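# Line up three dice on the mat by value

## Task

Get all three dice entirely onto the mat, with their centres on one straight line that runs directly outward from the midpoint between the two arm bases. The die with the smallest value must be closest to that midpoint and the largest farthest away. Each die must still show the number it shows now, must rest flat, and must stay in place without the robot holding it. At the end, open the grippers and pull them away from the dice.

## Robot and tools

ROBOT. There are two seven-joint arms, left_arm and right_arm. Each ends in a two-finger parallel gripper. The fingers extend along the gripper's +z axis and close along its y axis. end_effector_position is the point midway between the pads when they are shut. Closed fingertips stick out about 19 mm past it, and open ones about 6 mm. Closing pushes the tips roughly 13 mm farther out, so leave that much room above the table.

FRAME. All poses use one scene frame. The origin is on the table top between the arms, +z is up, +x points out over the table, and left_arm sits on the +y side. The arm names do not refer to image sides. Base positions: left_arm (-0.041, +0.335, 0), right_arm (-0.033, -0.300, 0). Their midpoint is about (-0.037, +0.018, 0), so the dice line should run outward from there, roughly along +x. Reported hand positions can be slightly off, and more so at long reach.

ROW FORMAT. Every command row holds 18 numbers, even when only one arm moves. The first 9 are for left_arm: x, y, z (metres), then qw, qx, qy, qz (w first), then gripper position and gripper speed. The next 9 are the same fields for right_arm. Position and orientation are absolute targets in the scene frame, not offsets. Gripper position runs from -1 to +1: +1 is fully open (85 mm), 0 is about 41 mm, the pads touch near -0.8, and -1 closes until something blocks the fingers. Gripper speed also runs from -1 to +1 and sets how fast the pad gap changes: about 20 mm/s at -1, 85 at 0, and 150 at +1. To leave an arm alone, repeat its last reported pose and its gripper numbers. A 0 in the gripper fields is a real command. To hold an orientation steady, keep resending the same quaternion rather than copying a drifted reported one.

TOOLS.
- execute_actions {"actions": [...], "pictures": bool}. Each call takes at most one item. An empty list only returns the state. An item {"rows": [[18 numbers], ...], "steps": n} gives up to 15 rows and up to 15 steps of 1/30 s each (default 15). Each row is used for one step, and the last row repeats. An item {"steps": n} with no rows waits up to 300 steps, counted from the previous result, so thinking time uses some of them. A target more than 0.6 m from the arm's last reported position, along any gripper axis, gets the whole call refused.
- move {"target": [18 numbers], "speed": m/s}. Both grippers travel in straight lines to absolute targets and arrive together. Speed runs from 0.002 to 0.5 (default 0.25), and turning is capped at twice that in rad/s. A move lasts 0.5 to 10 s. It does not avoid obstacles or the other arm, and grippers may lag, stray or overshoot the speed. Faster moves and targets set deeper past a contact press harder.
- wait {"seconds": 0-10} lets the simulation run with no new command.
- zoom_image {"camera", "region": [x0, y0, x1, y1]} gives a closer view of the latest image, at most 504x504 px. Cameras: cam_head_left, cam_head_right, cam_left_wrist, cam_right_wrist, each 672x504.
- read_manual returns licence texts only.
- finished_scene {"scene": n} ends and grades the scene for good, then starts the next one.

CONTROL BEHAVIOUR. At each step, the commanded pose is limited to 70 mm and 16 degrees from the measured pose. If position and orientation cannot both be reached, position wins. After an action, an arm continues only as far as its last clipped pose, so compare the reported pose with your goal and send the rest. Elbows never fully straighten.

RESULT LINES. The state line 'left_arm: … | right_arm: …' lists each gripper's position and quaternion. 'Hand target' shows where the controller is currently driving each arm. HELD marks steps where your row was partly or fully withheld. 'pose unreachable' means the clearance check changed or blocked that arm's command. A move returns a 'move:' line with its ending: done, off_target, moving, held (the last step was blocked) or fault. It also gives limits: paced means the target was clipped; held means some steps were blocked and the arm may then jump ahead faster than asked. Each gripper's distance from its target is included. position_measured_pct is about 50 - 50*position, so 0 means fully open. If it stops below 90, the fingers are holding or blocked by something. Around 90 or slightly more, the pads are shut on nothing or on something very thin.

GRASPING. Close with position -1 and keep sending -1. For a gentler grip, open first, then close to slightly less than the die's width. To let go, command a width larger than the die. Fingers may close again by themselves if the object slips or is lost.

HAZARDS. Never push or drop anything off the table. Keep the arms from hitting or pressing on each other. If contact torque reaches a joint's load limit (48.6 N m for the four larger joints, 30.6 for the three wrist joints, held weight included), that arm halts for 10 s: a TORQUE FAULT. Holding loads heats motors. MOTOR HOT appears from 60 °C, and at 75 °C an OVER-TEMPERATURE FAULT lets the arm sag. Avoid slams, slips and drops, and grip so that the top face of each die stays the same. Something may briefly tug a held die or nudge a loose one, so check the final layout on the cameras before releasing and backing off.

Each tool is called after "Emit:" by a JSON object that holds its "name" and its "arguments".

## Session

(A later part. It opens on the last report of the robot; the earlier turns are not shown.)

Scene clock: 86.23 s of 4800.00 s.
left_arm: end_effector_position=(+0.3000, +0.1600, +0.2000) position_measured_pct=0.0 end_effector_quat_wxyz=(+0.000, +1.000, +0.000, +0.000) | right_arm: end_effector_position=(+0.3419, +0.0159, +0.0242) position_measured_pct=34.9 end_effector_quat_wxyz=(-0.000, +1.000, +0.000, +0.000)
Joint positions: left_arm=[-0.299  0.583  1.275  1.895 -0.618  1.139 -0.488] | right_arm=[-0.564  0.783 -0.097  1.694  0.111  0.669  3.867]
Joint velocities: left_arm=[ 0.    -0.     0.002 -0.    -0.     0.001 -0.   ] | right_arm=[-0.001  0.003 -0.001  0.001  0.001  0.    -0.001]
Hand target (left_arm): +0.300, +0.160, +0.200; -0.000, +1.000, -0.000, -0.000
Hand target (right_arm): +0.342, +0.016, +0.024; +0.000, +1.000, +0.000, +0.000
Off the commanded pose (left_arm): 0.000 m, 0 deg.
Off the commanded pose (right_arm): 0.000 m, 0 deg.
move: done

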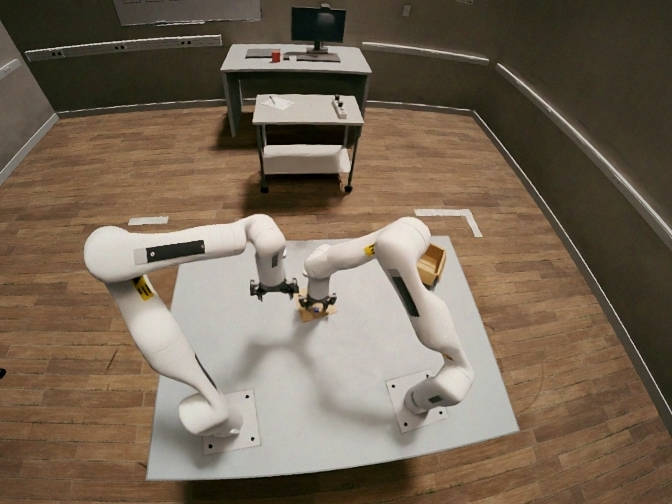

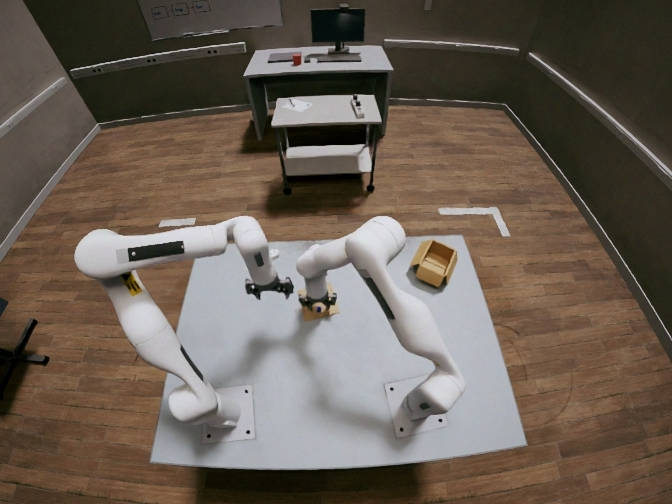

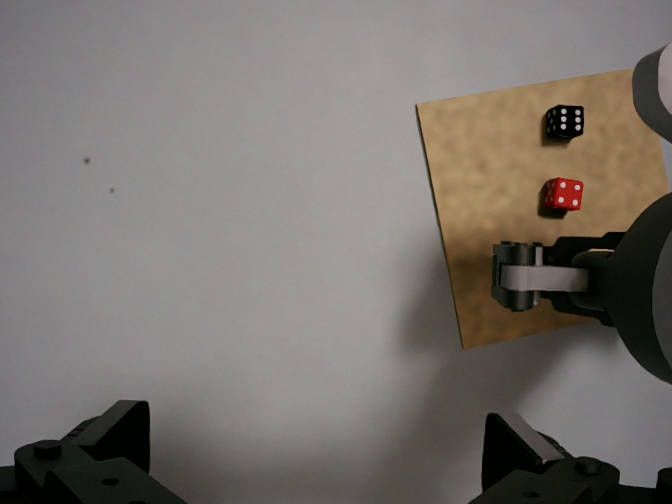

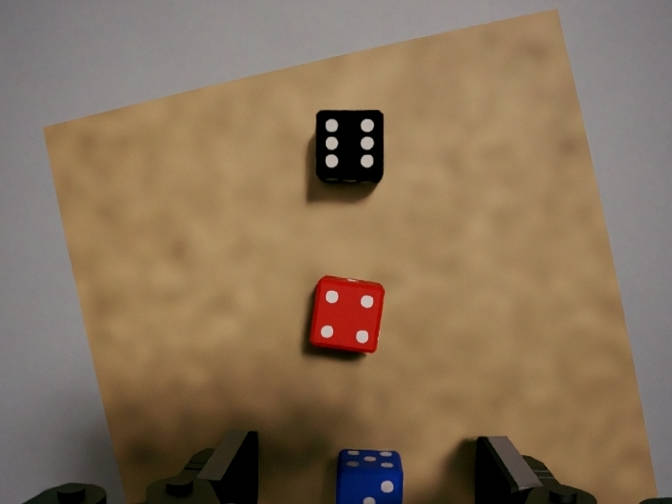

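Emit:
{"name": "move", "arguments": {"target": [0.30,0.16,0.20,0,1,0,0,1,0, 0.345,0.016,0.024,0,1,0,0,0.3,0], "speed": 0.03}}

Emit:
{"name": "move", "arguments": {"target": [0.30,0.16,0.20,0,1,0,0,1,0, 0.345,0.016,0.024,0,1,0,0,-1,0], "speed": 0.03}}

Emit:
{"name": "move", "arguments": {"target": [0.30,0.16,0.20,0,1,0,0,1,0, 0.345,0.016,0.034,0,1,0,0,-1,0], "speed": 0.03}}

Emit:
{"name": "move", "arguments": {"target": [0.30,0.16,0.20,0,1,0,0,1,0, 0.344,0.020,0.034,0,1,0,0,-1,0], "speed": 0.03}}

Emit:
{"name": "move", "arguments": {"target": [0.30,0.16,0.20,0,1,0,0,1,0, 0.344,0.020,0.024,0,1,0,0,-1,0], "speed": 0.03}}

Emit:
{"name": "move", "arguments": {"target": [0.30,0.16,0.20,0,1,0,0,1,0, 0.344,0.020,0.024,0,1,0,0,0.3,0], "speed": 0.03}}

Emit:
{"name": "move", "arguments": {"target": [0.30,0.16,0.20,0,1,0,0,1,0, 0.35,0.0205,0.17,0,1,0,0,1,0], "speed": 0.1}}

Scene clock: 94.37 s of 4800.00 s.
left_arm: end_effector_position=(+0.3000, +0.1600, +0.2000) position_measured_pct=0.0 end_effector_quat_wxyz=(+0.000, +1.000, +0.000, +0.000) | right_arm: end_effector_position=(+0.3450, +0.0160, +0.0240) position_measured_pct=34.9 end_effector_quat_wxyz=(-0.000, +1.000, +0.000, +0.000)
Joint positions: left_arm=[-0.299  0.583  1.275  1.895 -0.618  1.139 -0.488] | right_arm=[-0.56   0.788 -0.098  1.685  0.111  0.674  3.872]
Joint velocities: left_arm=[-0.001  0.    -0.001 -0.     0.     0.    -0.   ] | right_arm=[ 0.001  0.001 -0.     0.001  0.001 -0.     0.002]
Hand target (left_arm): +0.300, +0.160, +0.200; -0.000, +1.000, +0.000, -0.000
Hand target (right_arm): +0.345, +0.016, +0.024; +0.000, +1.000, +0.000, -0.000
Off the commanded pose (left_arm): 0.000 m, 0 deg.
Off the commanded pose (right_arm): 0.000 m, 0 deg.
After step 90, 4.43 s passed at rest.
move: done

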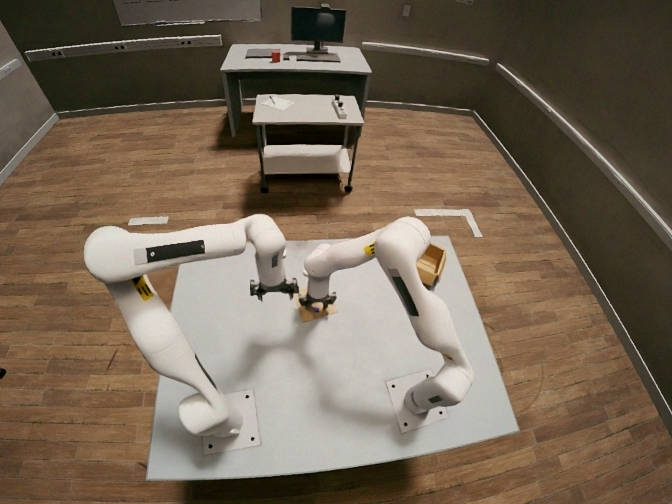

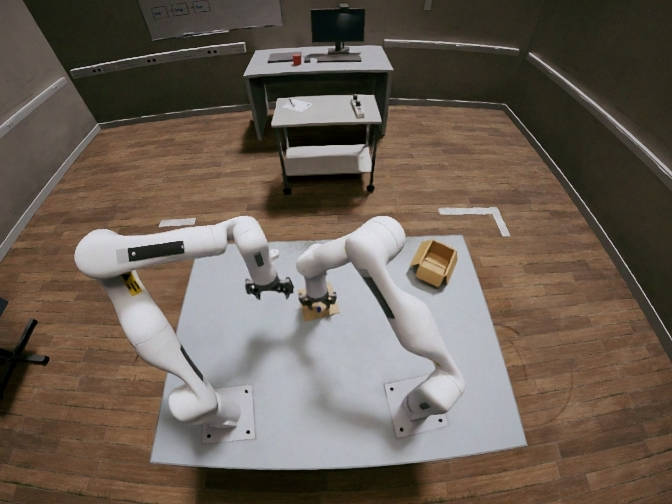

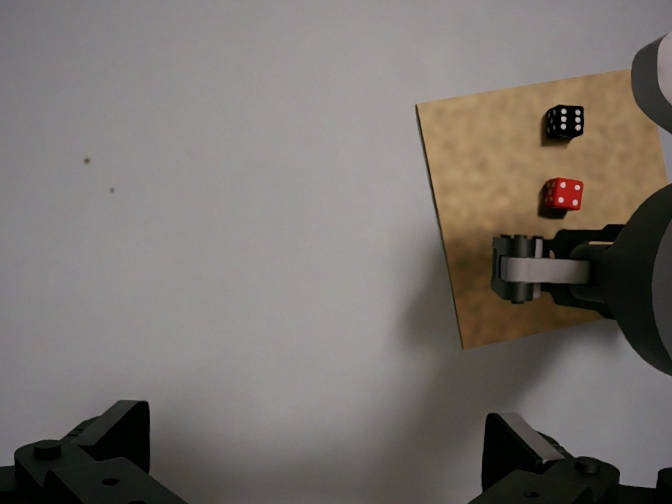

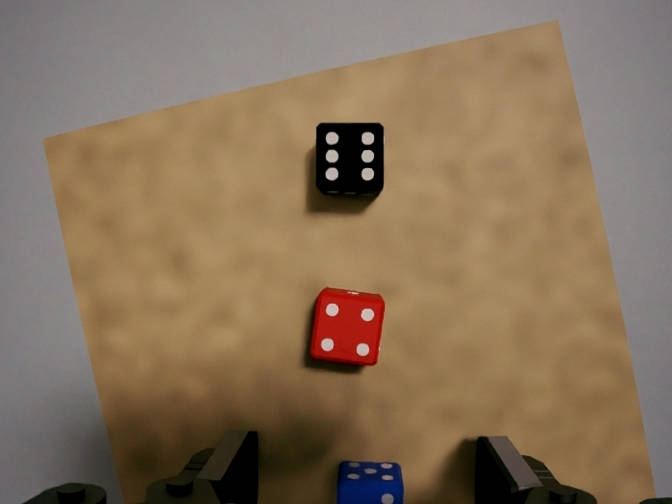

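Scene clock: 95.20 s of 4800.00 s.
left_arm: end_effector_position=(+0.3000, +0.1600, +0.2000) position_measured_pct=0.0 end_effector_quat_wxyz=(+0.000, +1.000, +0.000, +0.000) | right_arm: end_effector_position=(+0.3451, +0.0161, +0.0244) position_measured_pct=80.6 end_effector_quat_wxyz=(-0.000, +1.000, -0.000, +0.000)
Joint positions: left_arm=[-0.299  0.583  1.275  1.895 -0.618  1.139 -0.488] | right_arm=[-0.56   0.787 -0.098  1.685  0.111  0.675  3.872]
Joint velocities: left_arm=[ 0.     0.001 -0.001  0.001  0.001 -0.     0.001] | right_arm=[ 0.002 -0.    -0.     0.001 -0.001 -0.     0.001]
Hand target (left_arm): +0.300, +0.160, +0.200; -0.000, +1.000, +0.000, -0.000
Hand target (right_arm): +0.345, +0.016, +0.024; +0.000, +1.000, +0.000, -0.000
Off the commanded pose (left_arm): 0.000 m, 0 deg.
Off the commanded pose (right_arm): 0.000 m, 0 deg.
move: done

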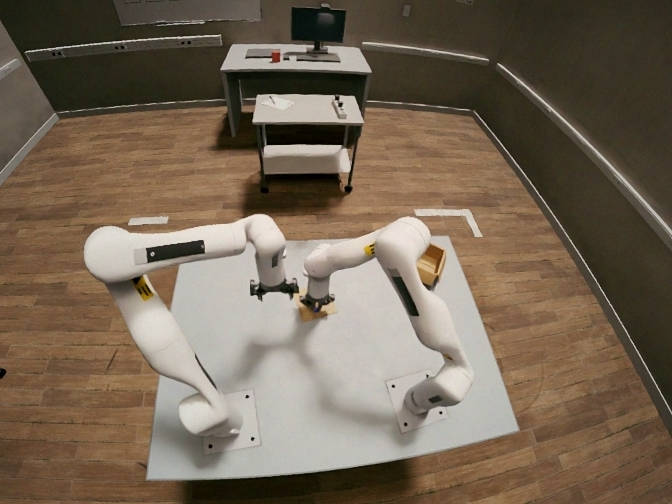

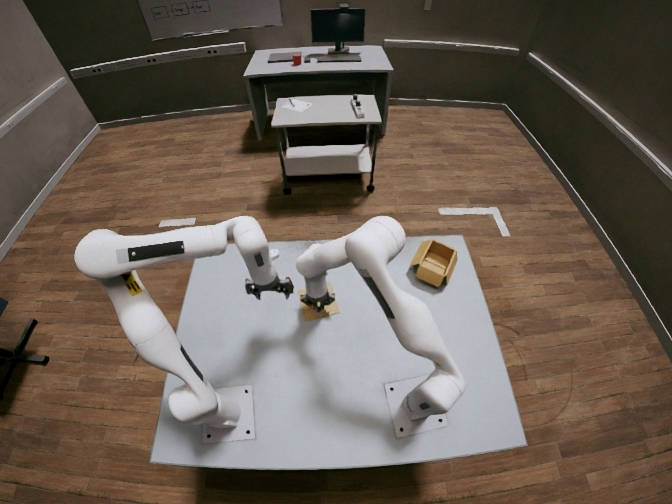

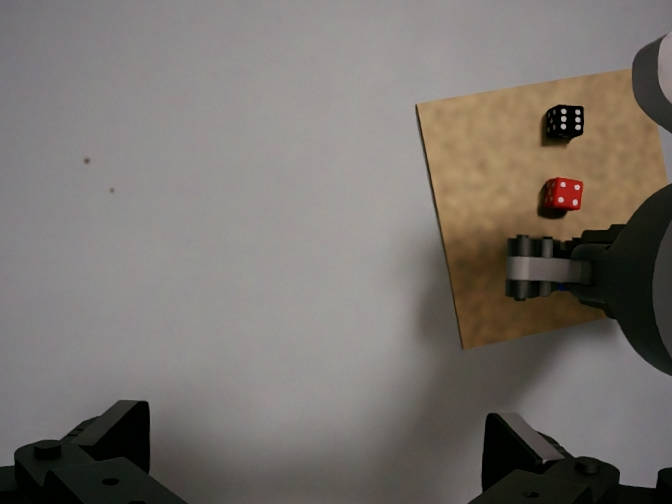

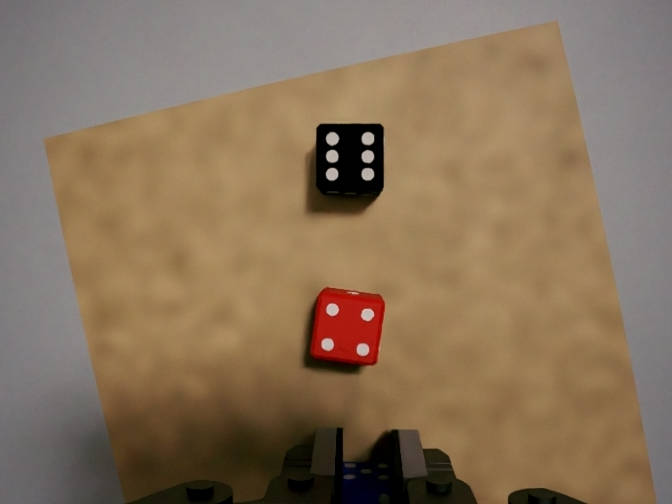

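Scene clock: 95.90 s of 4800.00 s.
left_arm: end_effector_position=(+0.3000, +0.1600, +0.2000) position_measured_pct=0.0 end_effector_quat_wxyz=(+0.000, +1.000, +0.000, +0.000) | right_arm: end_effector_position=(+0.3450, +0.0160, +0.0339) position_measured_pct=80.6 end_effector_quat_wxyz=(+0.000, +1.000, -0.000, -0.000)
Joint positions: left_arm=[-0.299  0.583  1.275  1.895 -0.618  1.139 -0.488] | right_arm=[-0.559  0.769 -0.1    1.68   0.108  0.697  3.874]
Joint velocities: left_arm=[ 0.001  0.     0.002 -0.    -0.001 -0.002 -0.001] | right_arm=[ 0.    -0.003  0.     0.    -0.002  0.     0.001]
Hand target (left_arm): +0.300, +0.160, +0.200; -0.000, +1.000, +0.000, -0.000
Hand target (right_arm): +0.345, +0.016, +0.034; -0.000, +1.000, -0.000, -0.000
Off the commanded pose (left_arm): 0.000 m, 0 deg.
Off the commanded pose (right_arm): 0.000 m, 0 deg.
move: done

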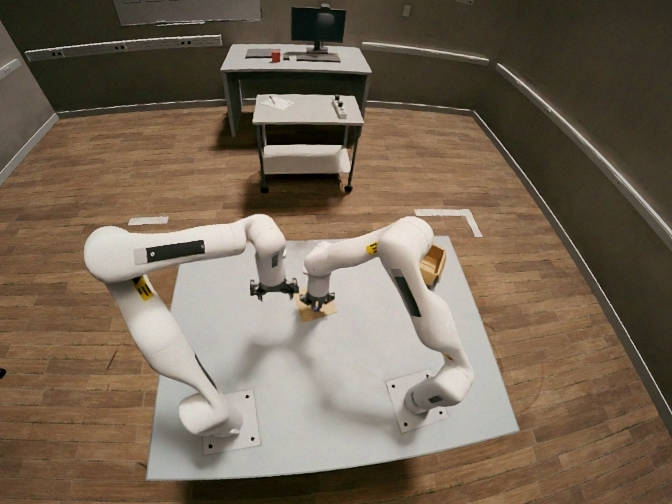

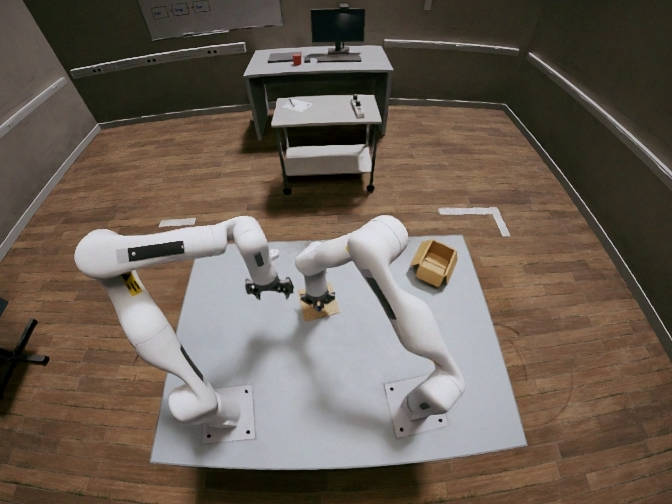

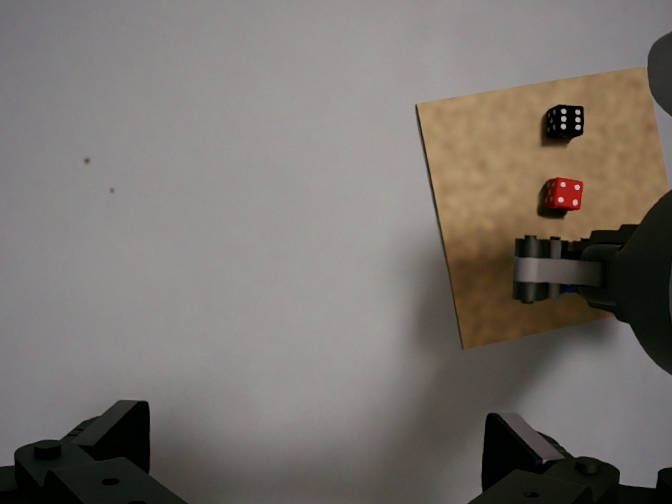

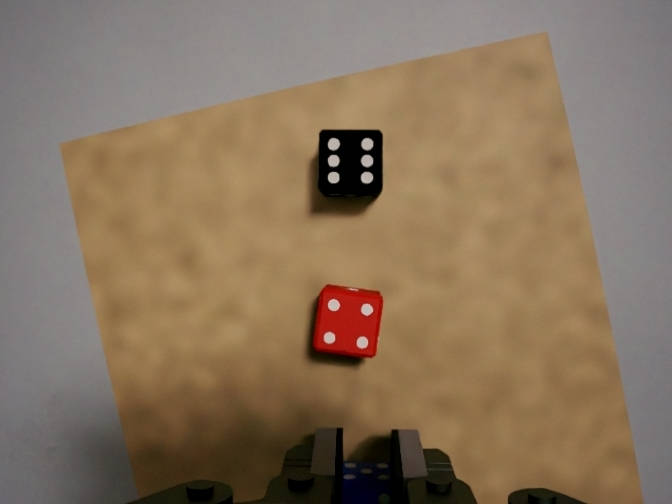

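Scene clock: 96.60 s of 4800.00 s.
left_arm: end_effector_position=(+0.3000, +0.1600, +0.2000) position_measured_pct=0.0 end_effector_quat_wxyz=(+0.000, +1.000, +0.000, +0.000) | right_arm: end_effector_position=(+0.3441, +0.0200, +0.0340) position_measured_pct=80.6 end_effector_quat_wxyz=(-0.000, +1.000, -0.000, +0.000)
Joint positions: left_arm=[-0.299  0.583  1.275  1.895 -0.618  1.139 -0.488] | right_arm=[-0.567  0.772 -0.099  1.674  0.108  0.701  3.867]
Joint velocities: left_arm=[ 0.001 -0.001 -0.003 -0.    -0.     0.001  0.001] | right_arm=[-0.002 -0.    -0.     0.001  0.001 -0.     0.   ]
Hand target (left_arm): +0.300, +0.160, +0.200; -0.000, +1.000, +0.000, -0.000
Hand target (right_arm): +0.344, +0.020, +0.034; +0.000, +1.000, +0.000, +0.000
Off the commanded pose (left_arm): 0.000 m, 0 deg.
Off the commanded pose (right_arm): 0.000 m, 0 deg.
move: done

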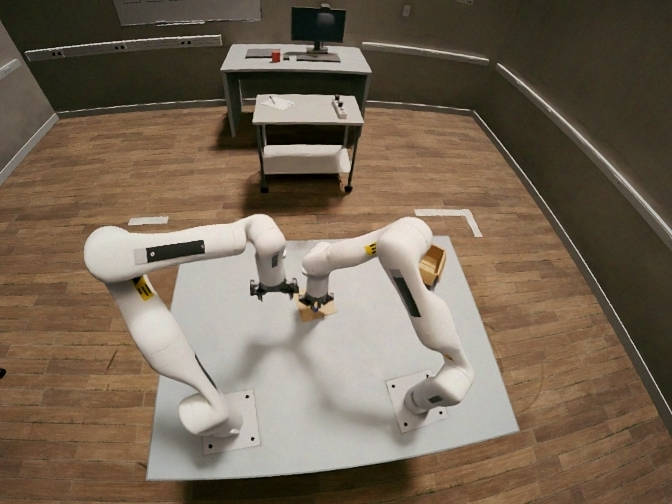

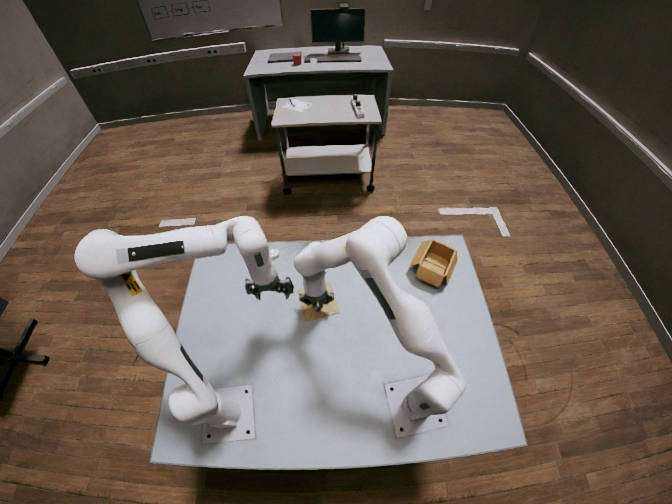

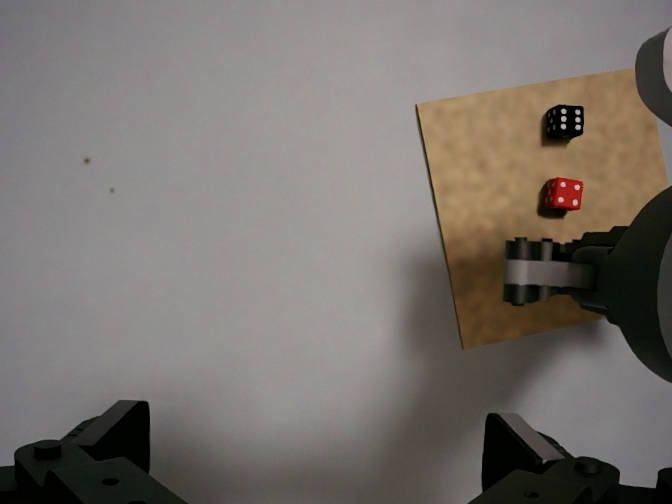

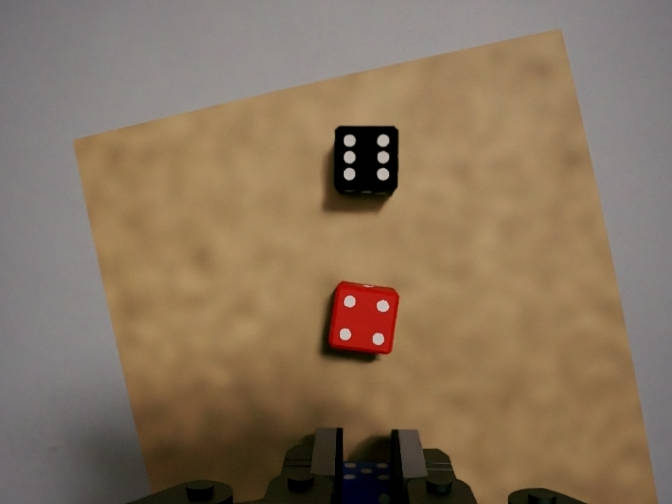

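Scene clock: 97.30 s of 4800.00 s.
left_arm: end_effector_position=(+0.3000, +0.1600, +0.2000) position_measured_pct=0.0 end_effector_quat_wxyz=(+0.000, +1.000, +0.000, +0.000) | right_arm: end_effector_position=(+0.3441, +0.0201, +0.0244) position_measured_pct=80.6 end_effector_quat_wxyz=(-0.000, +1.000, -0.000, +0.000)
Joint positions: left_arm=[-0.299  0.583  1.275  1.895 -0.618  1.139 -0.488] | right_arm=[-0.568  0.789 -0.097  1.678  0.11   0.679  3.865]
Joint velocities: left_arm=[ 0.  0.  0.  0.  0. -0.  0.] | right_arm=[-0.002 -0.    -0.    -0.002 -0.     0.    -0.001]
Hand target (left_arm): +0.300, +0.160, +0.200; -0.000, +1.000, +0.000, -0.000
Hand target (right_arm): +0.344, +0.020, +0.024; +0.000, +1.000, +0.000, +0.000
Off the commanded pose (left_arm): 0.000 m, 0 deg.
Off the commanded pose (right_arm): 0.000 m, 0 deg.
move: done

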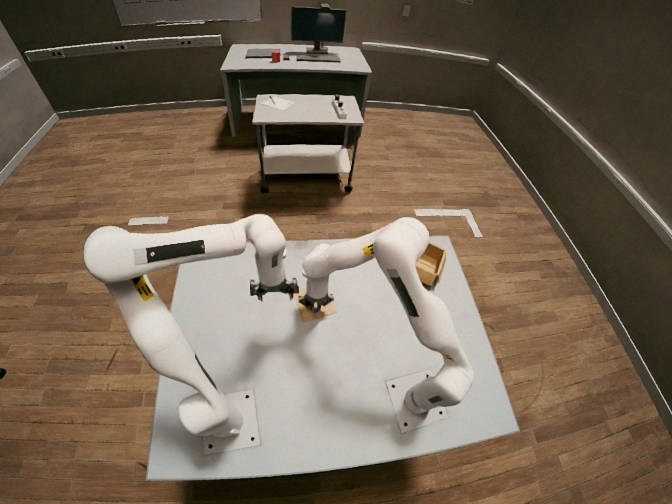

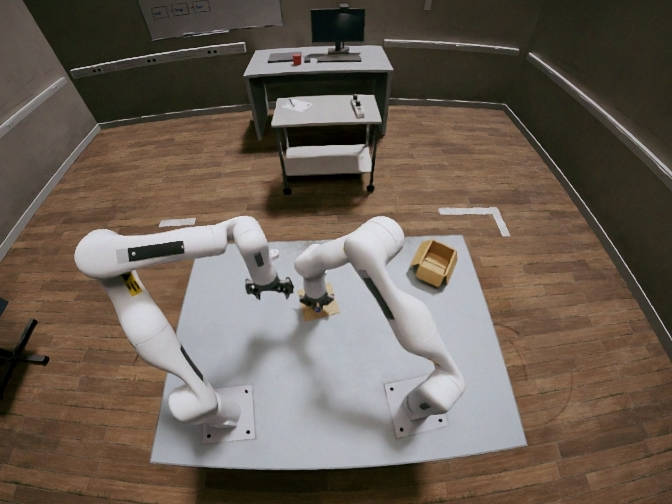

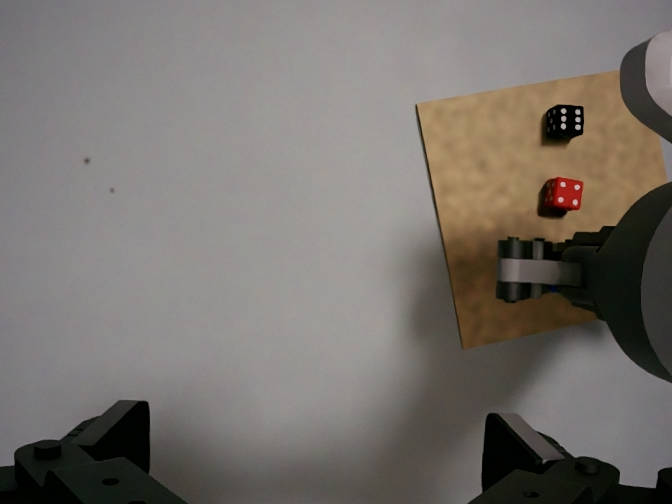

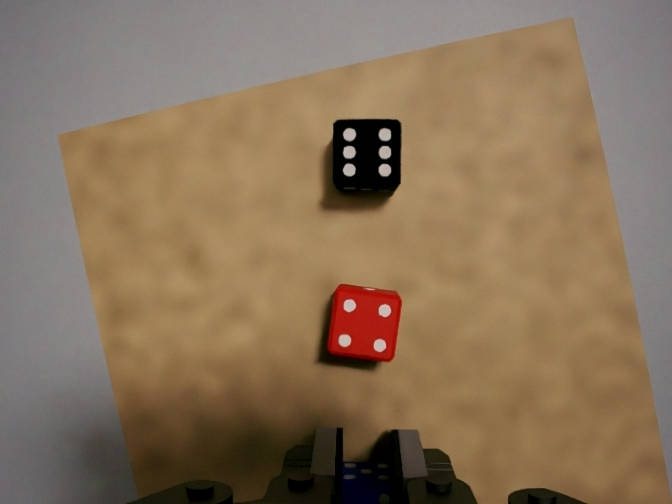

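Scene clock: 98.17 s of 4800.00 s.
left_arm: end_effector_position=(+0.3000, +0.1600, +0.2000) position_measured_pct=0.0 end_effector_quat_wxyz=(+0.000, +1.000, +0.000, +0.000) | right_arm: end_effector_position=(+0.3440, +0.0200, +0.0240) position_measured_pct=34.9 end_effector_quat_wxyz=(-0.000, +1.000, +0.000, +0.000)
Joint positions: left_arm=[-0.299  0.583  1.275  1.895 -0.618  1.139 -0.488] | right_arm=[-0.568  0.79  -0.097  1.678  0.11   0.679  3.865]
Joint velocities: left_arm=[-0.001 -0.001  0.001 -0.     0.     0.     0.   ] | right_arm=[ 0.001 -0.002 -0.     0.001  0.001 -0.     0.001]
Hand target (left_arm): +0.300, +0.160, +0.200; -0.000, +1.000, +0.000, -0.000
Hand target (right_arm): +0.344, +0.020, +0.024; +0.000, +1.000, +0.000, +0.000
Off the commanded pose (left_arm): 0.000 m, 0 deg.
Off the commanded pose (right_arm): 0.000 m, 0 deg.
move: done

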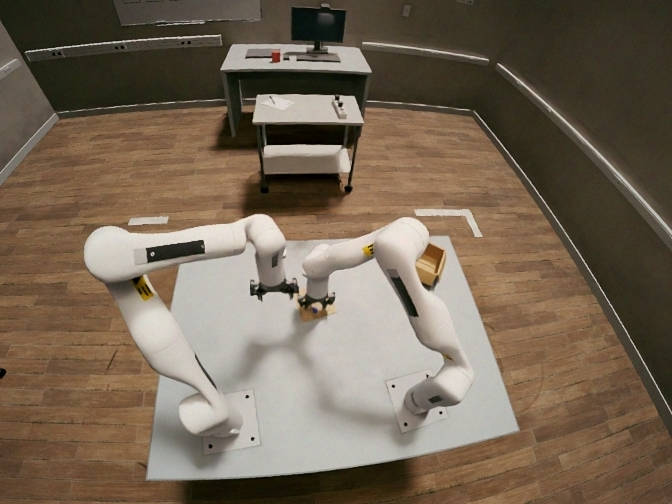

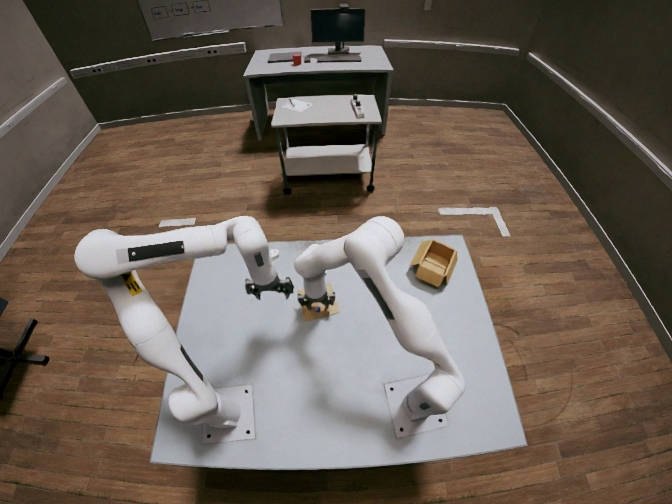

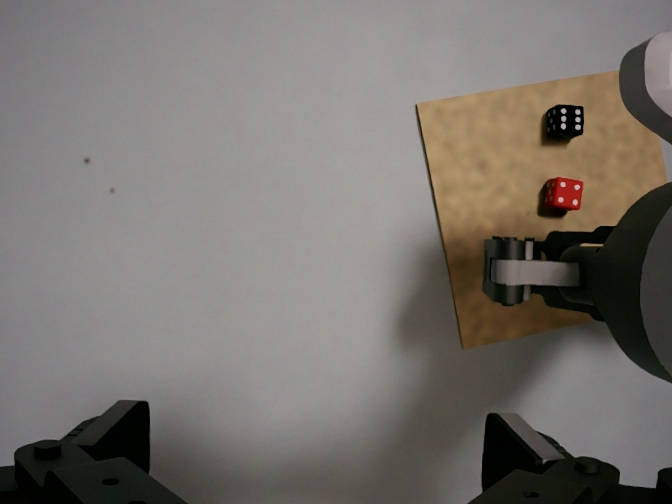

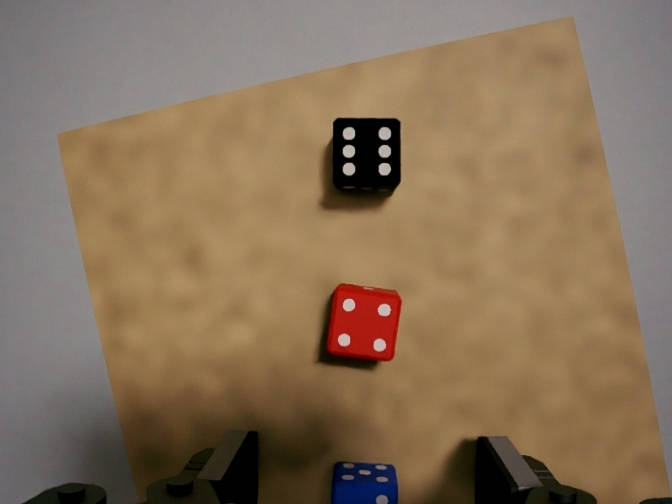

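Scene clock: 99.93 s of 4800.00 s.
left_arm: end_effector_position=(+0.3000, +0.1600, +0.2000) position_measured_pct=0.0 end_effector_quat_wxyz=(+0.000, +1.000, +0.000, +0.000) | right_arm: end_effector_position=(+0.3505, +0.0211, +0.1696) position_measured_pct=0.0 end_effector_quat_wxyz=(-0.000, +1.000, -0.000, -0.000)
Joint positions: left_arm=[-0.299  0.583  1.275  1.895 -0.618  1.139 -0.488] | right_arm=[-0.548  0.575 -0.117  1.52   0.073  1.051  3.904]
Joint velocities: left_arm=[-0.001 -0.     0.001 -0.    -0.001  0.     0.001] | right_arm=[-0.001 -0.001  0.     0.001  0.001  0.     0.001]
Hand target (left_arm): +0.300, +0.160, +0.200; -0.000, +1.000, -0.000, +0.000
Hand target (right_arm): +0.351, +0.021, +0.170; -0.000, +1.000, -0.000, -0.000
Off the commanded pose (left_arm): 0.000 m, 0 deg.
Off the commanded pose (right_arm): 0.001 m, 0 deg.
move: done

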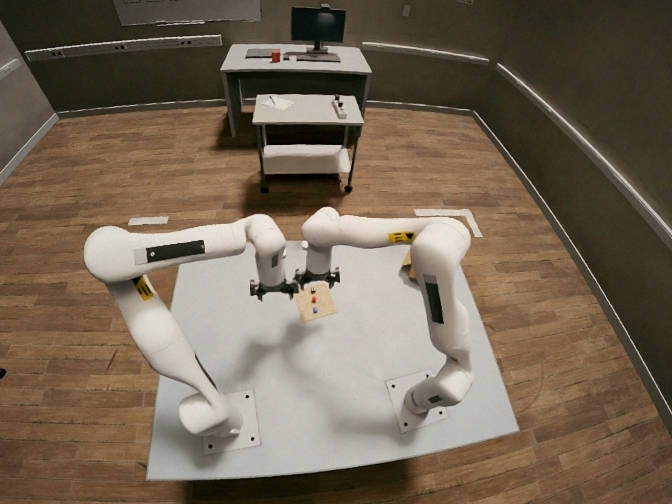

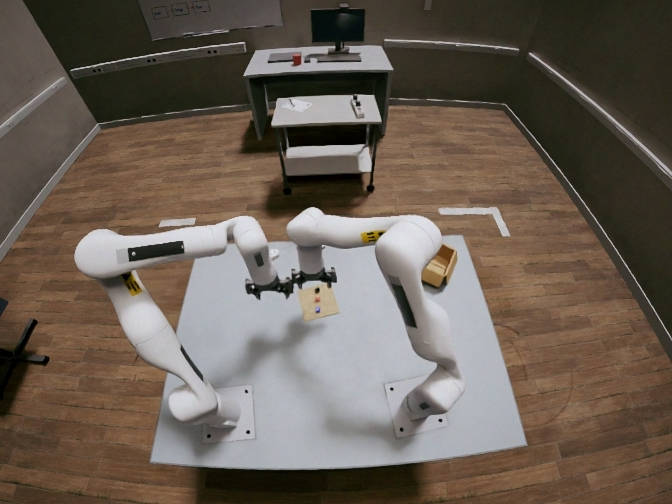

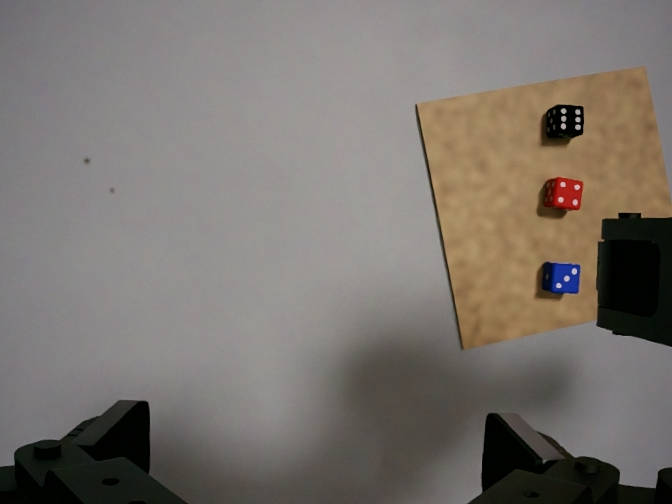

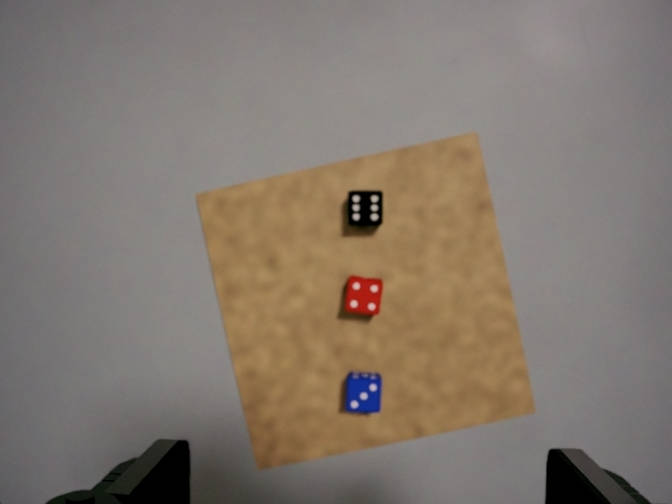

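Aligned. Moving clear.

Emit:
{"name": "move", "arguments": {"target": [0.2,0.2,0.25,0,1,0,0,1,0, 0.2,-0.25,0.25,0,1,0,0,1,0], "speed": 0.25}}

Emit:
{"name": "finished_scene", "arguments": {"scene": 2}}

Scene clock: 104.10 s of 4800.00 s.
left_arm: end_effector_position=(+0.1997, +0.1993, +0.2496) position_measured_pct=0.0 end_effector_quat_wxyz=(-0.000, +1.000, -0.001, -0.000) | right_arm: end_effector_position=(+0.1988, -0.2488, +0.2506) position_measured_pct=0.0 end_effector_quat_wxyz=(-0.001, +1.000, -0.000, -0.001)
Joint positions: left_arm=[-0.834  0.373  1.802  2.082 -0.394  1.179 -0.557] | right_arm=[-0.217 -0.105  0.02   2.142 -0.001  1.106  4.39 ]
Joint velocities: left_arm=[-0.015  0.005 -0.001  0.    -0.004  0.004  0.007] | right_arm=[ 0.001 -0.008  0.003 -0.     0.001  0.    -0.001]
Hand target (left_arm): +0.200, +0.200, +0.250; -0.000, +1.000, +0.000, -0.000
Hand target (right_arm): +0.199, -0.249, +0.251; -0.001, +1.000, -0.000, -0.001
Off the commanded pose (left_arm): 0.001 m, 0 deg.
Off the commanded pose (right_arm): 0.002 m, 0 deg.
move: done

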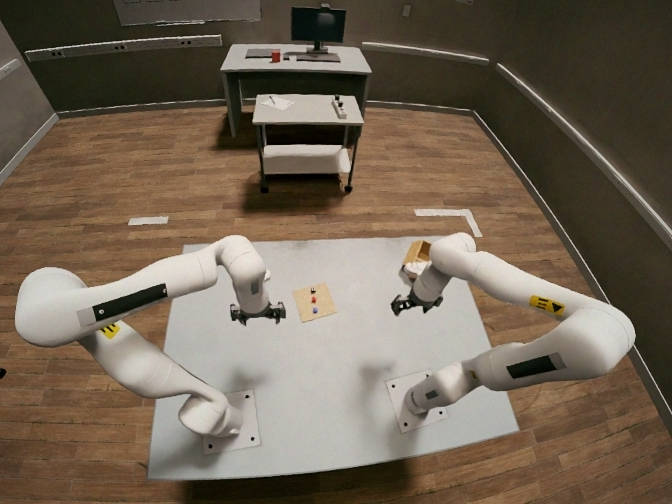

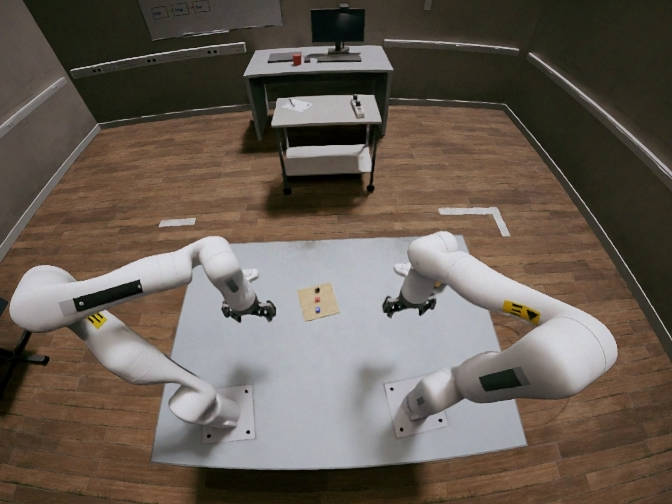

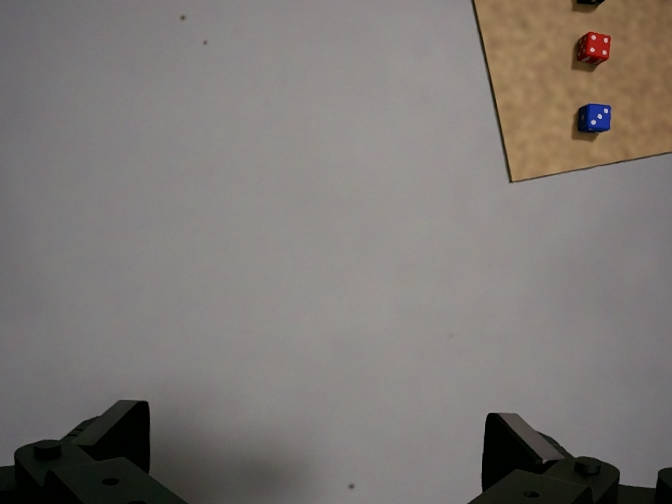

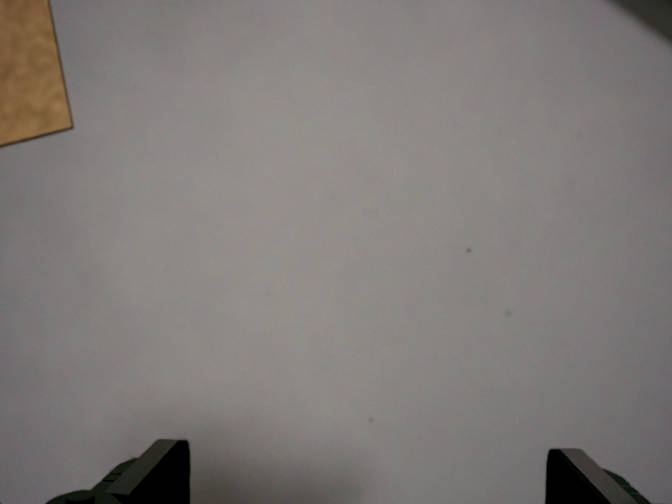

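The scene is finished: the task was done.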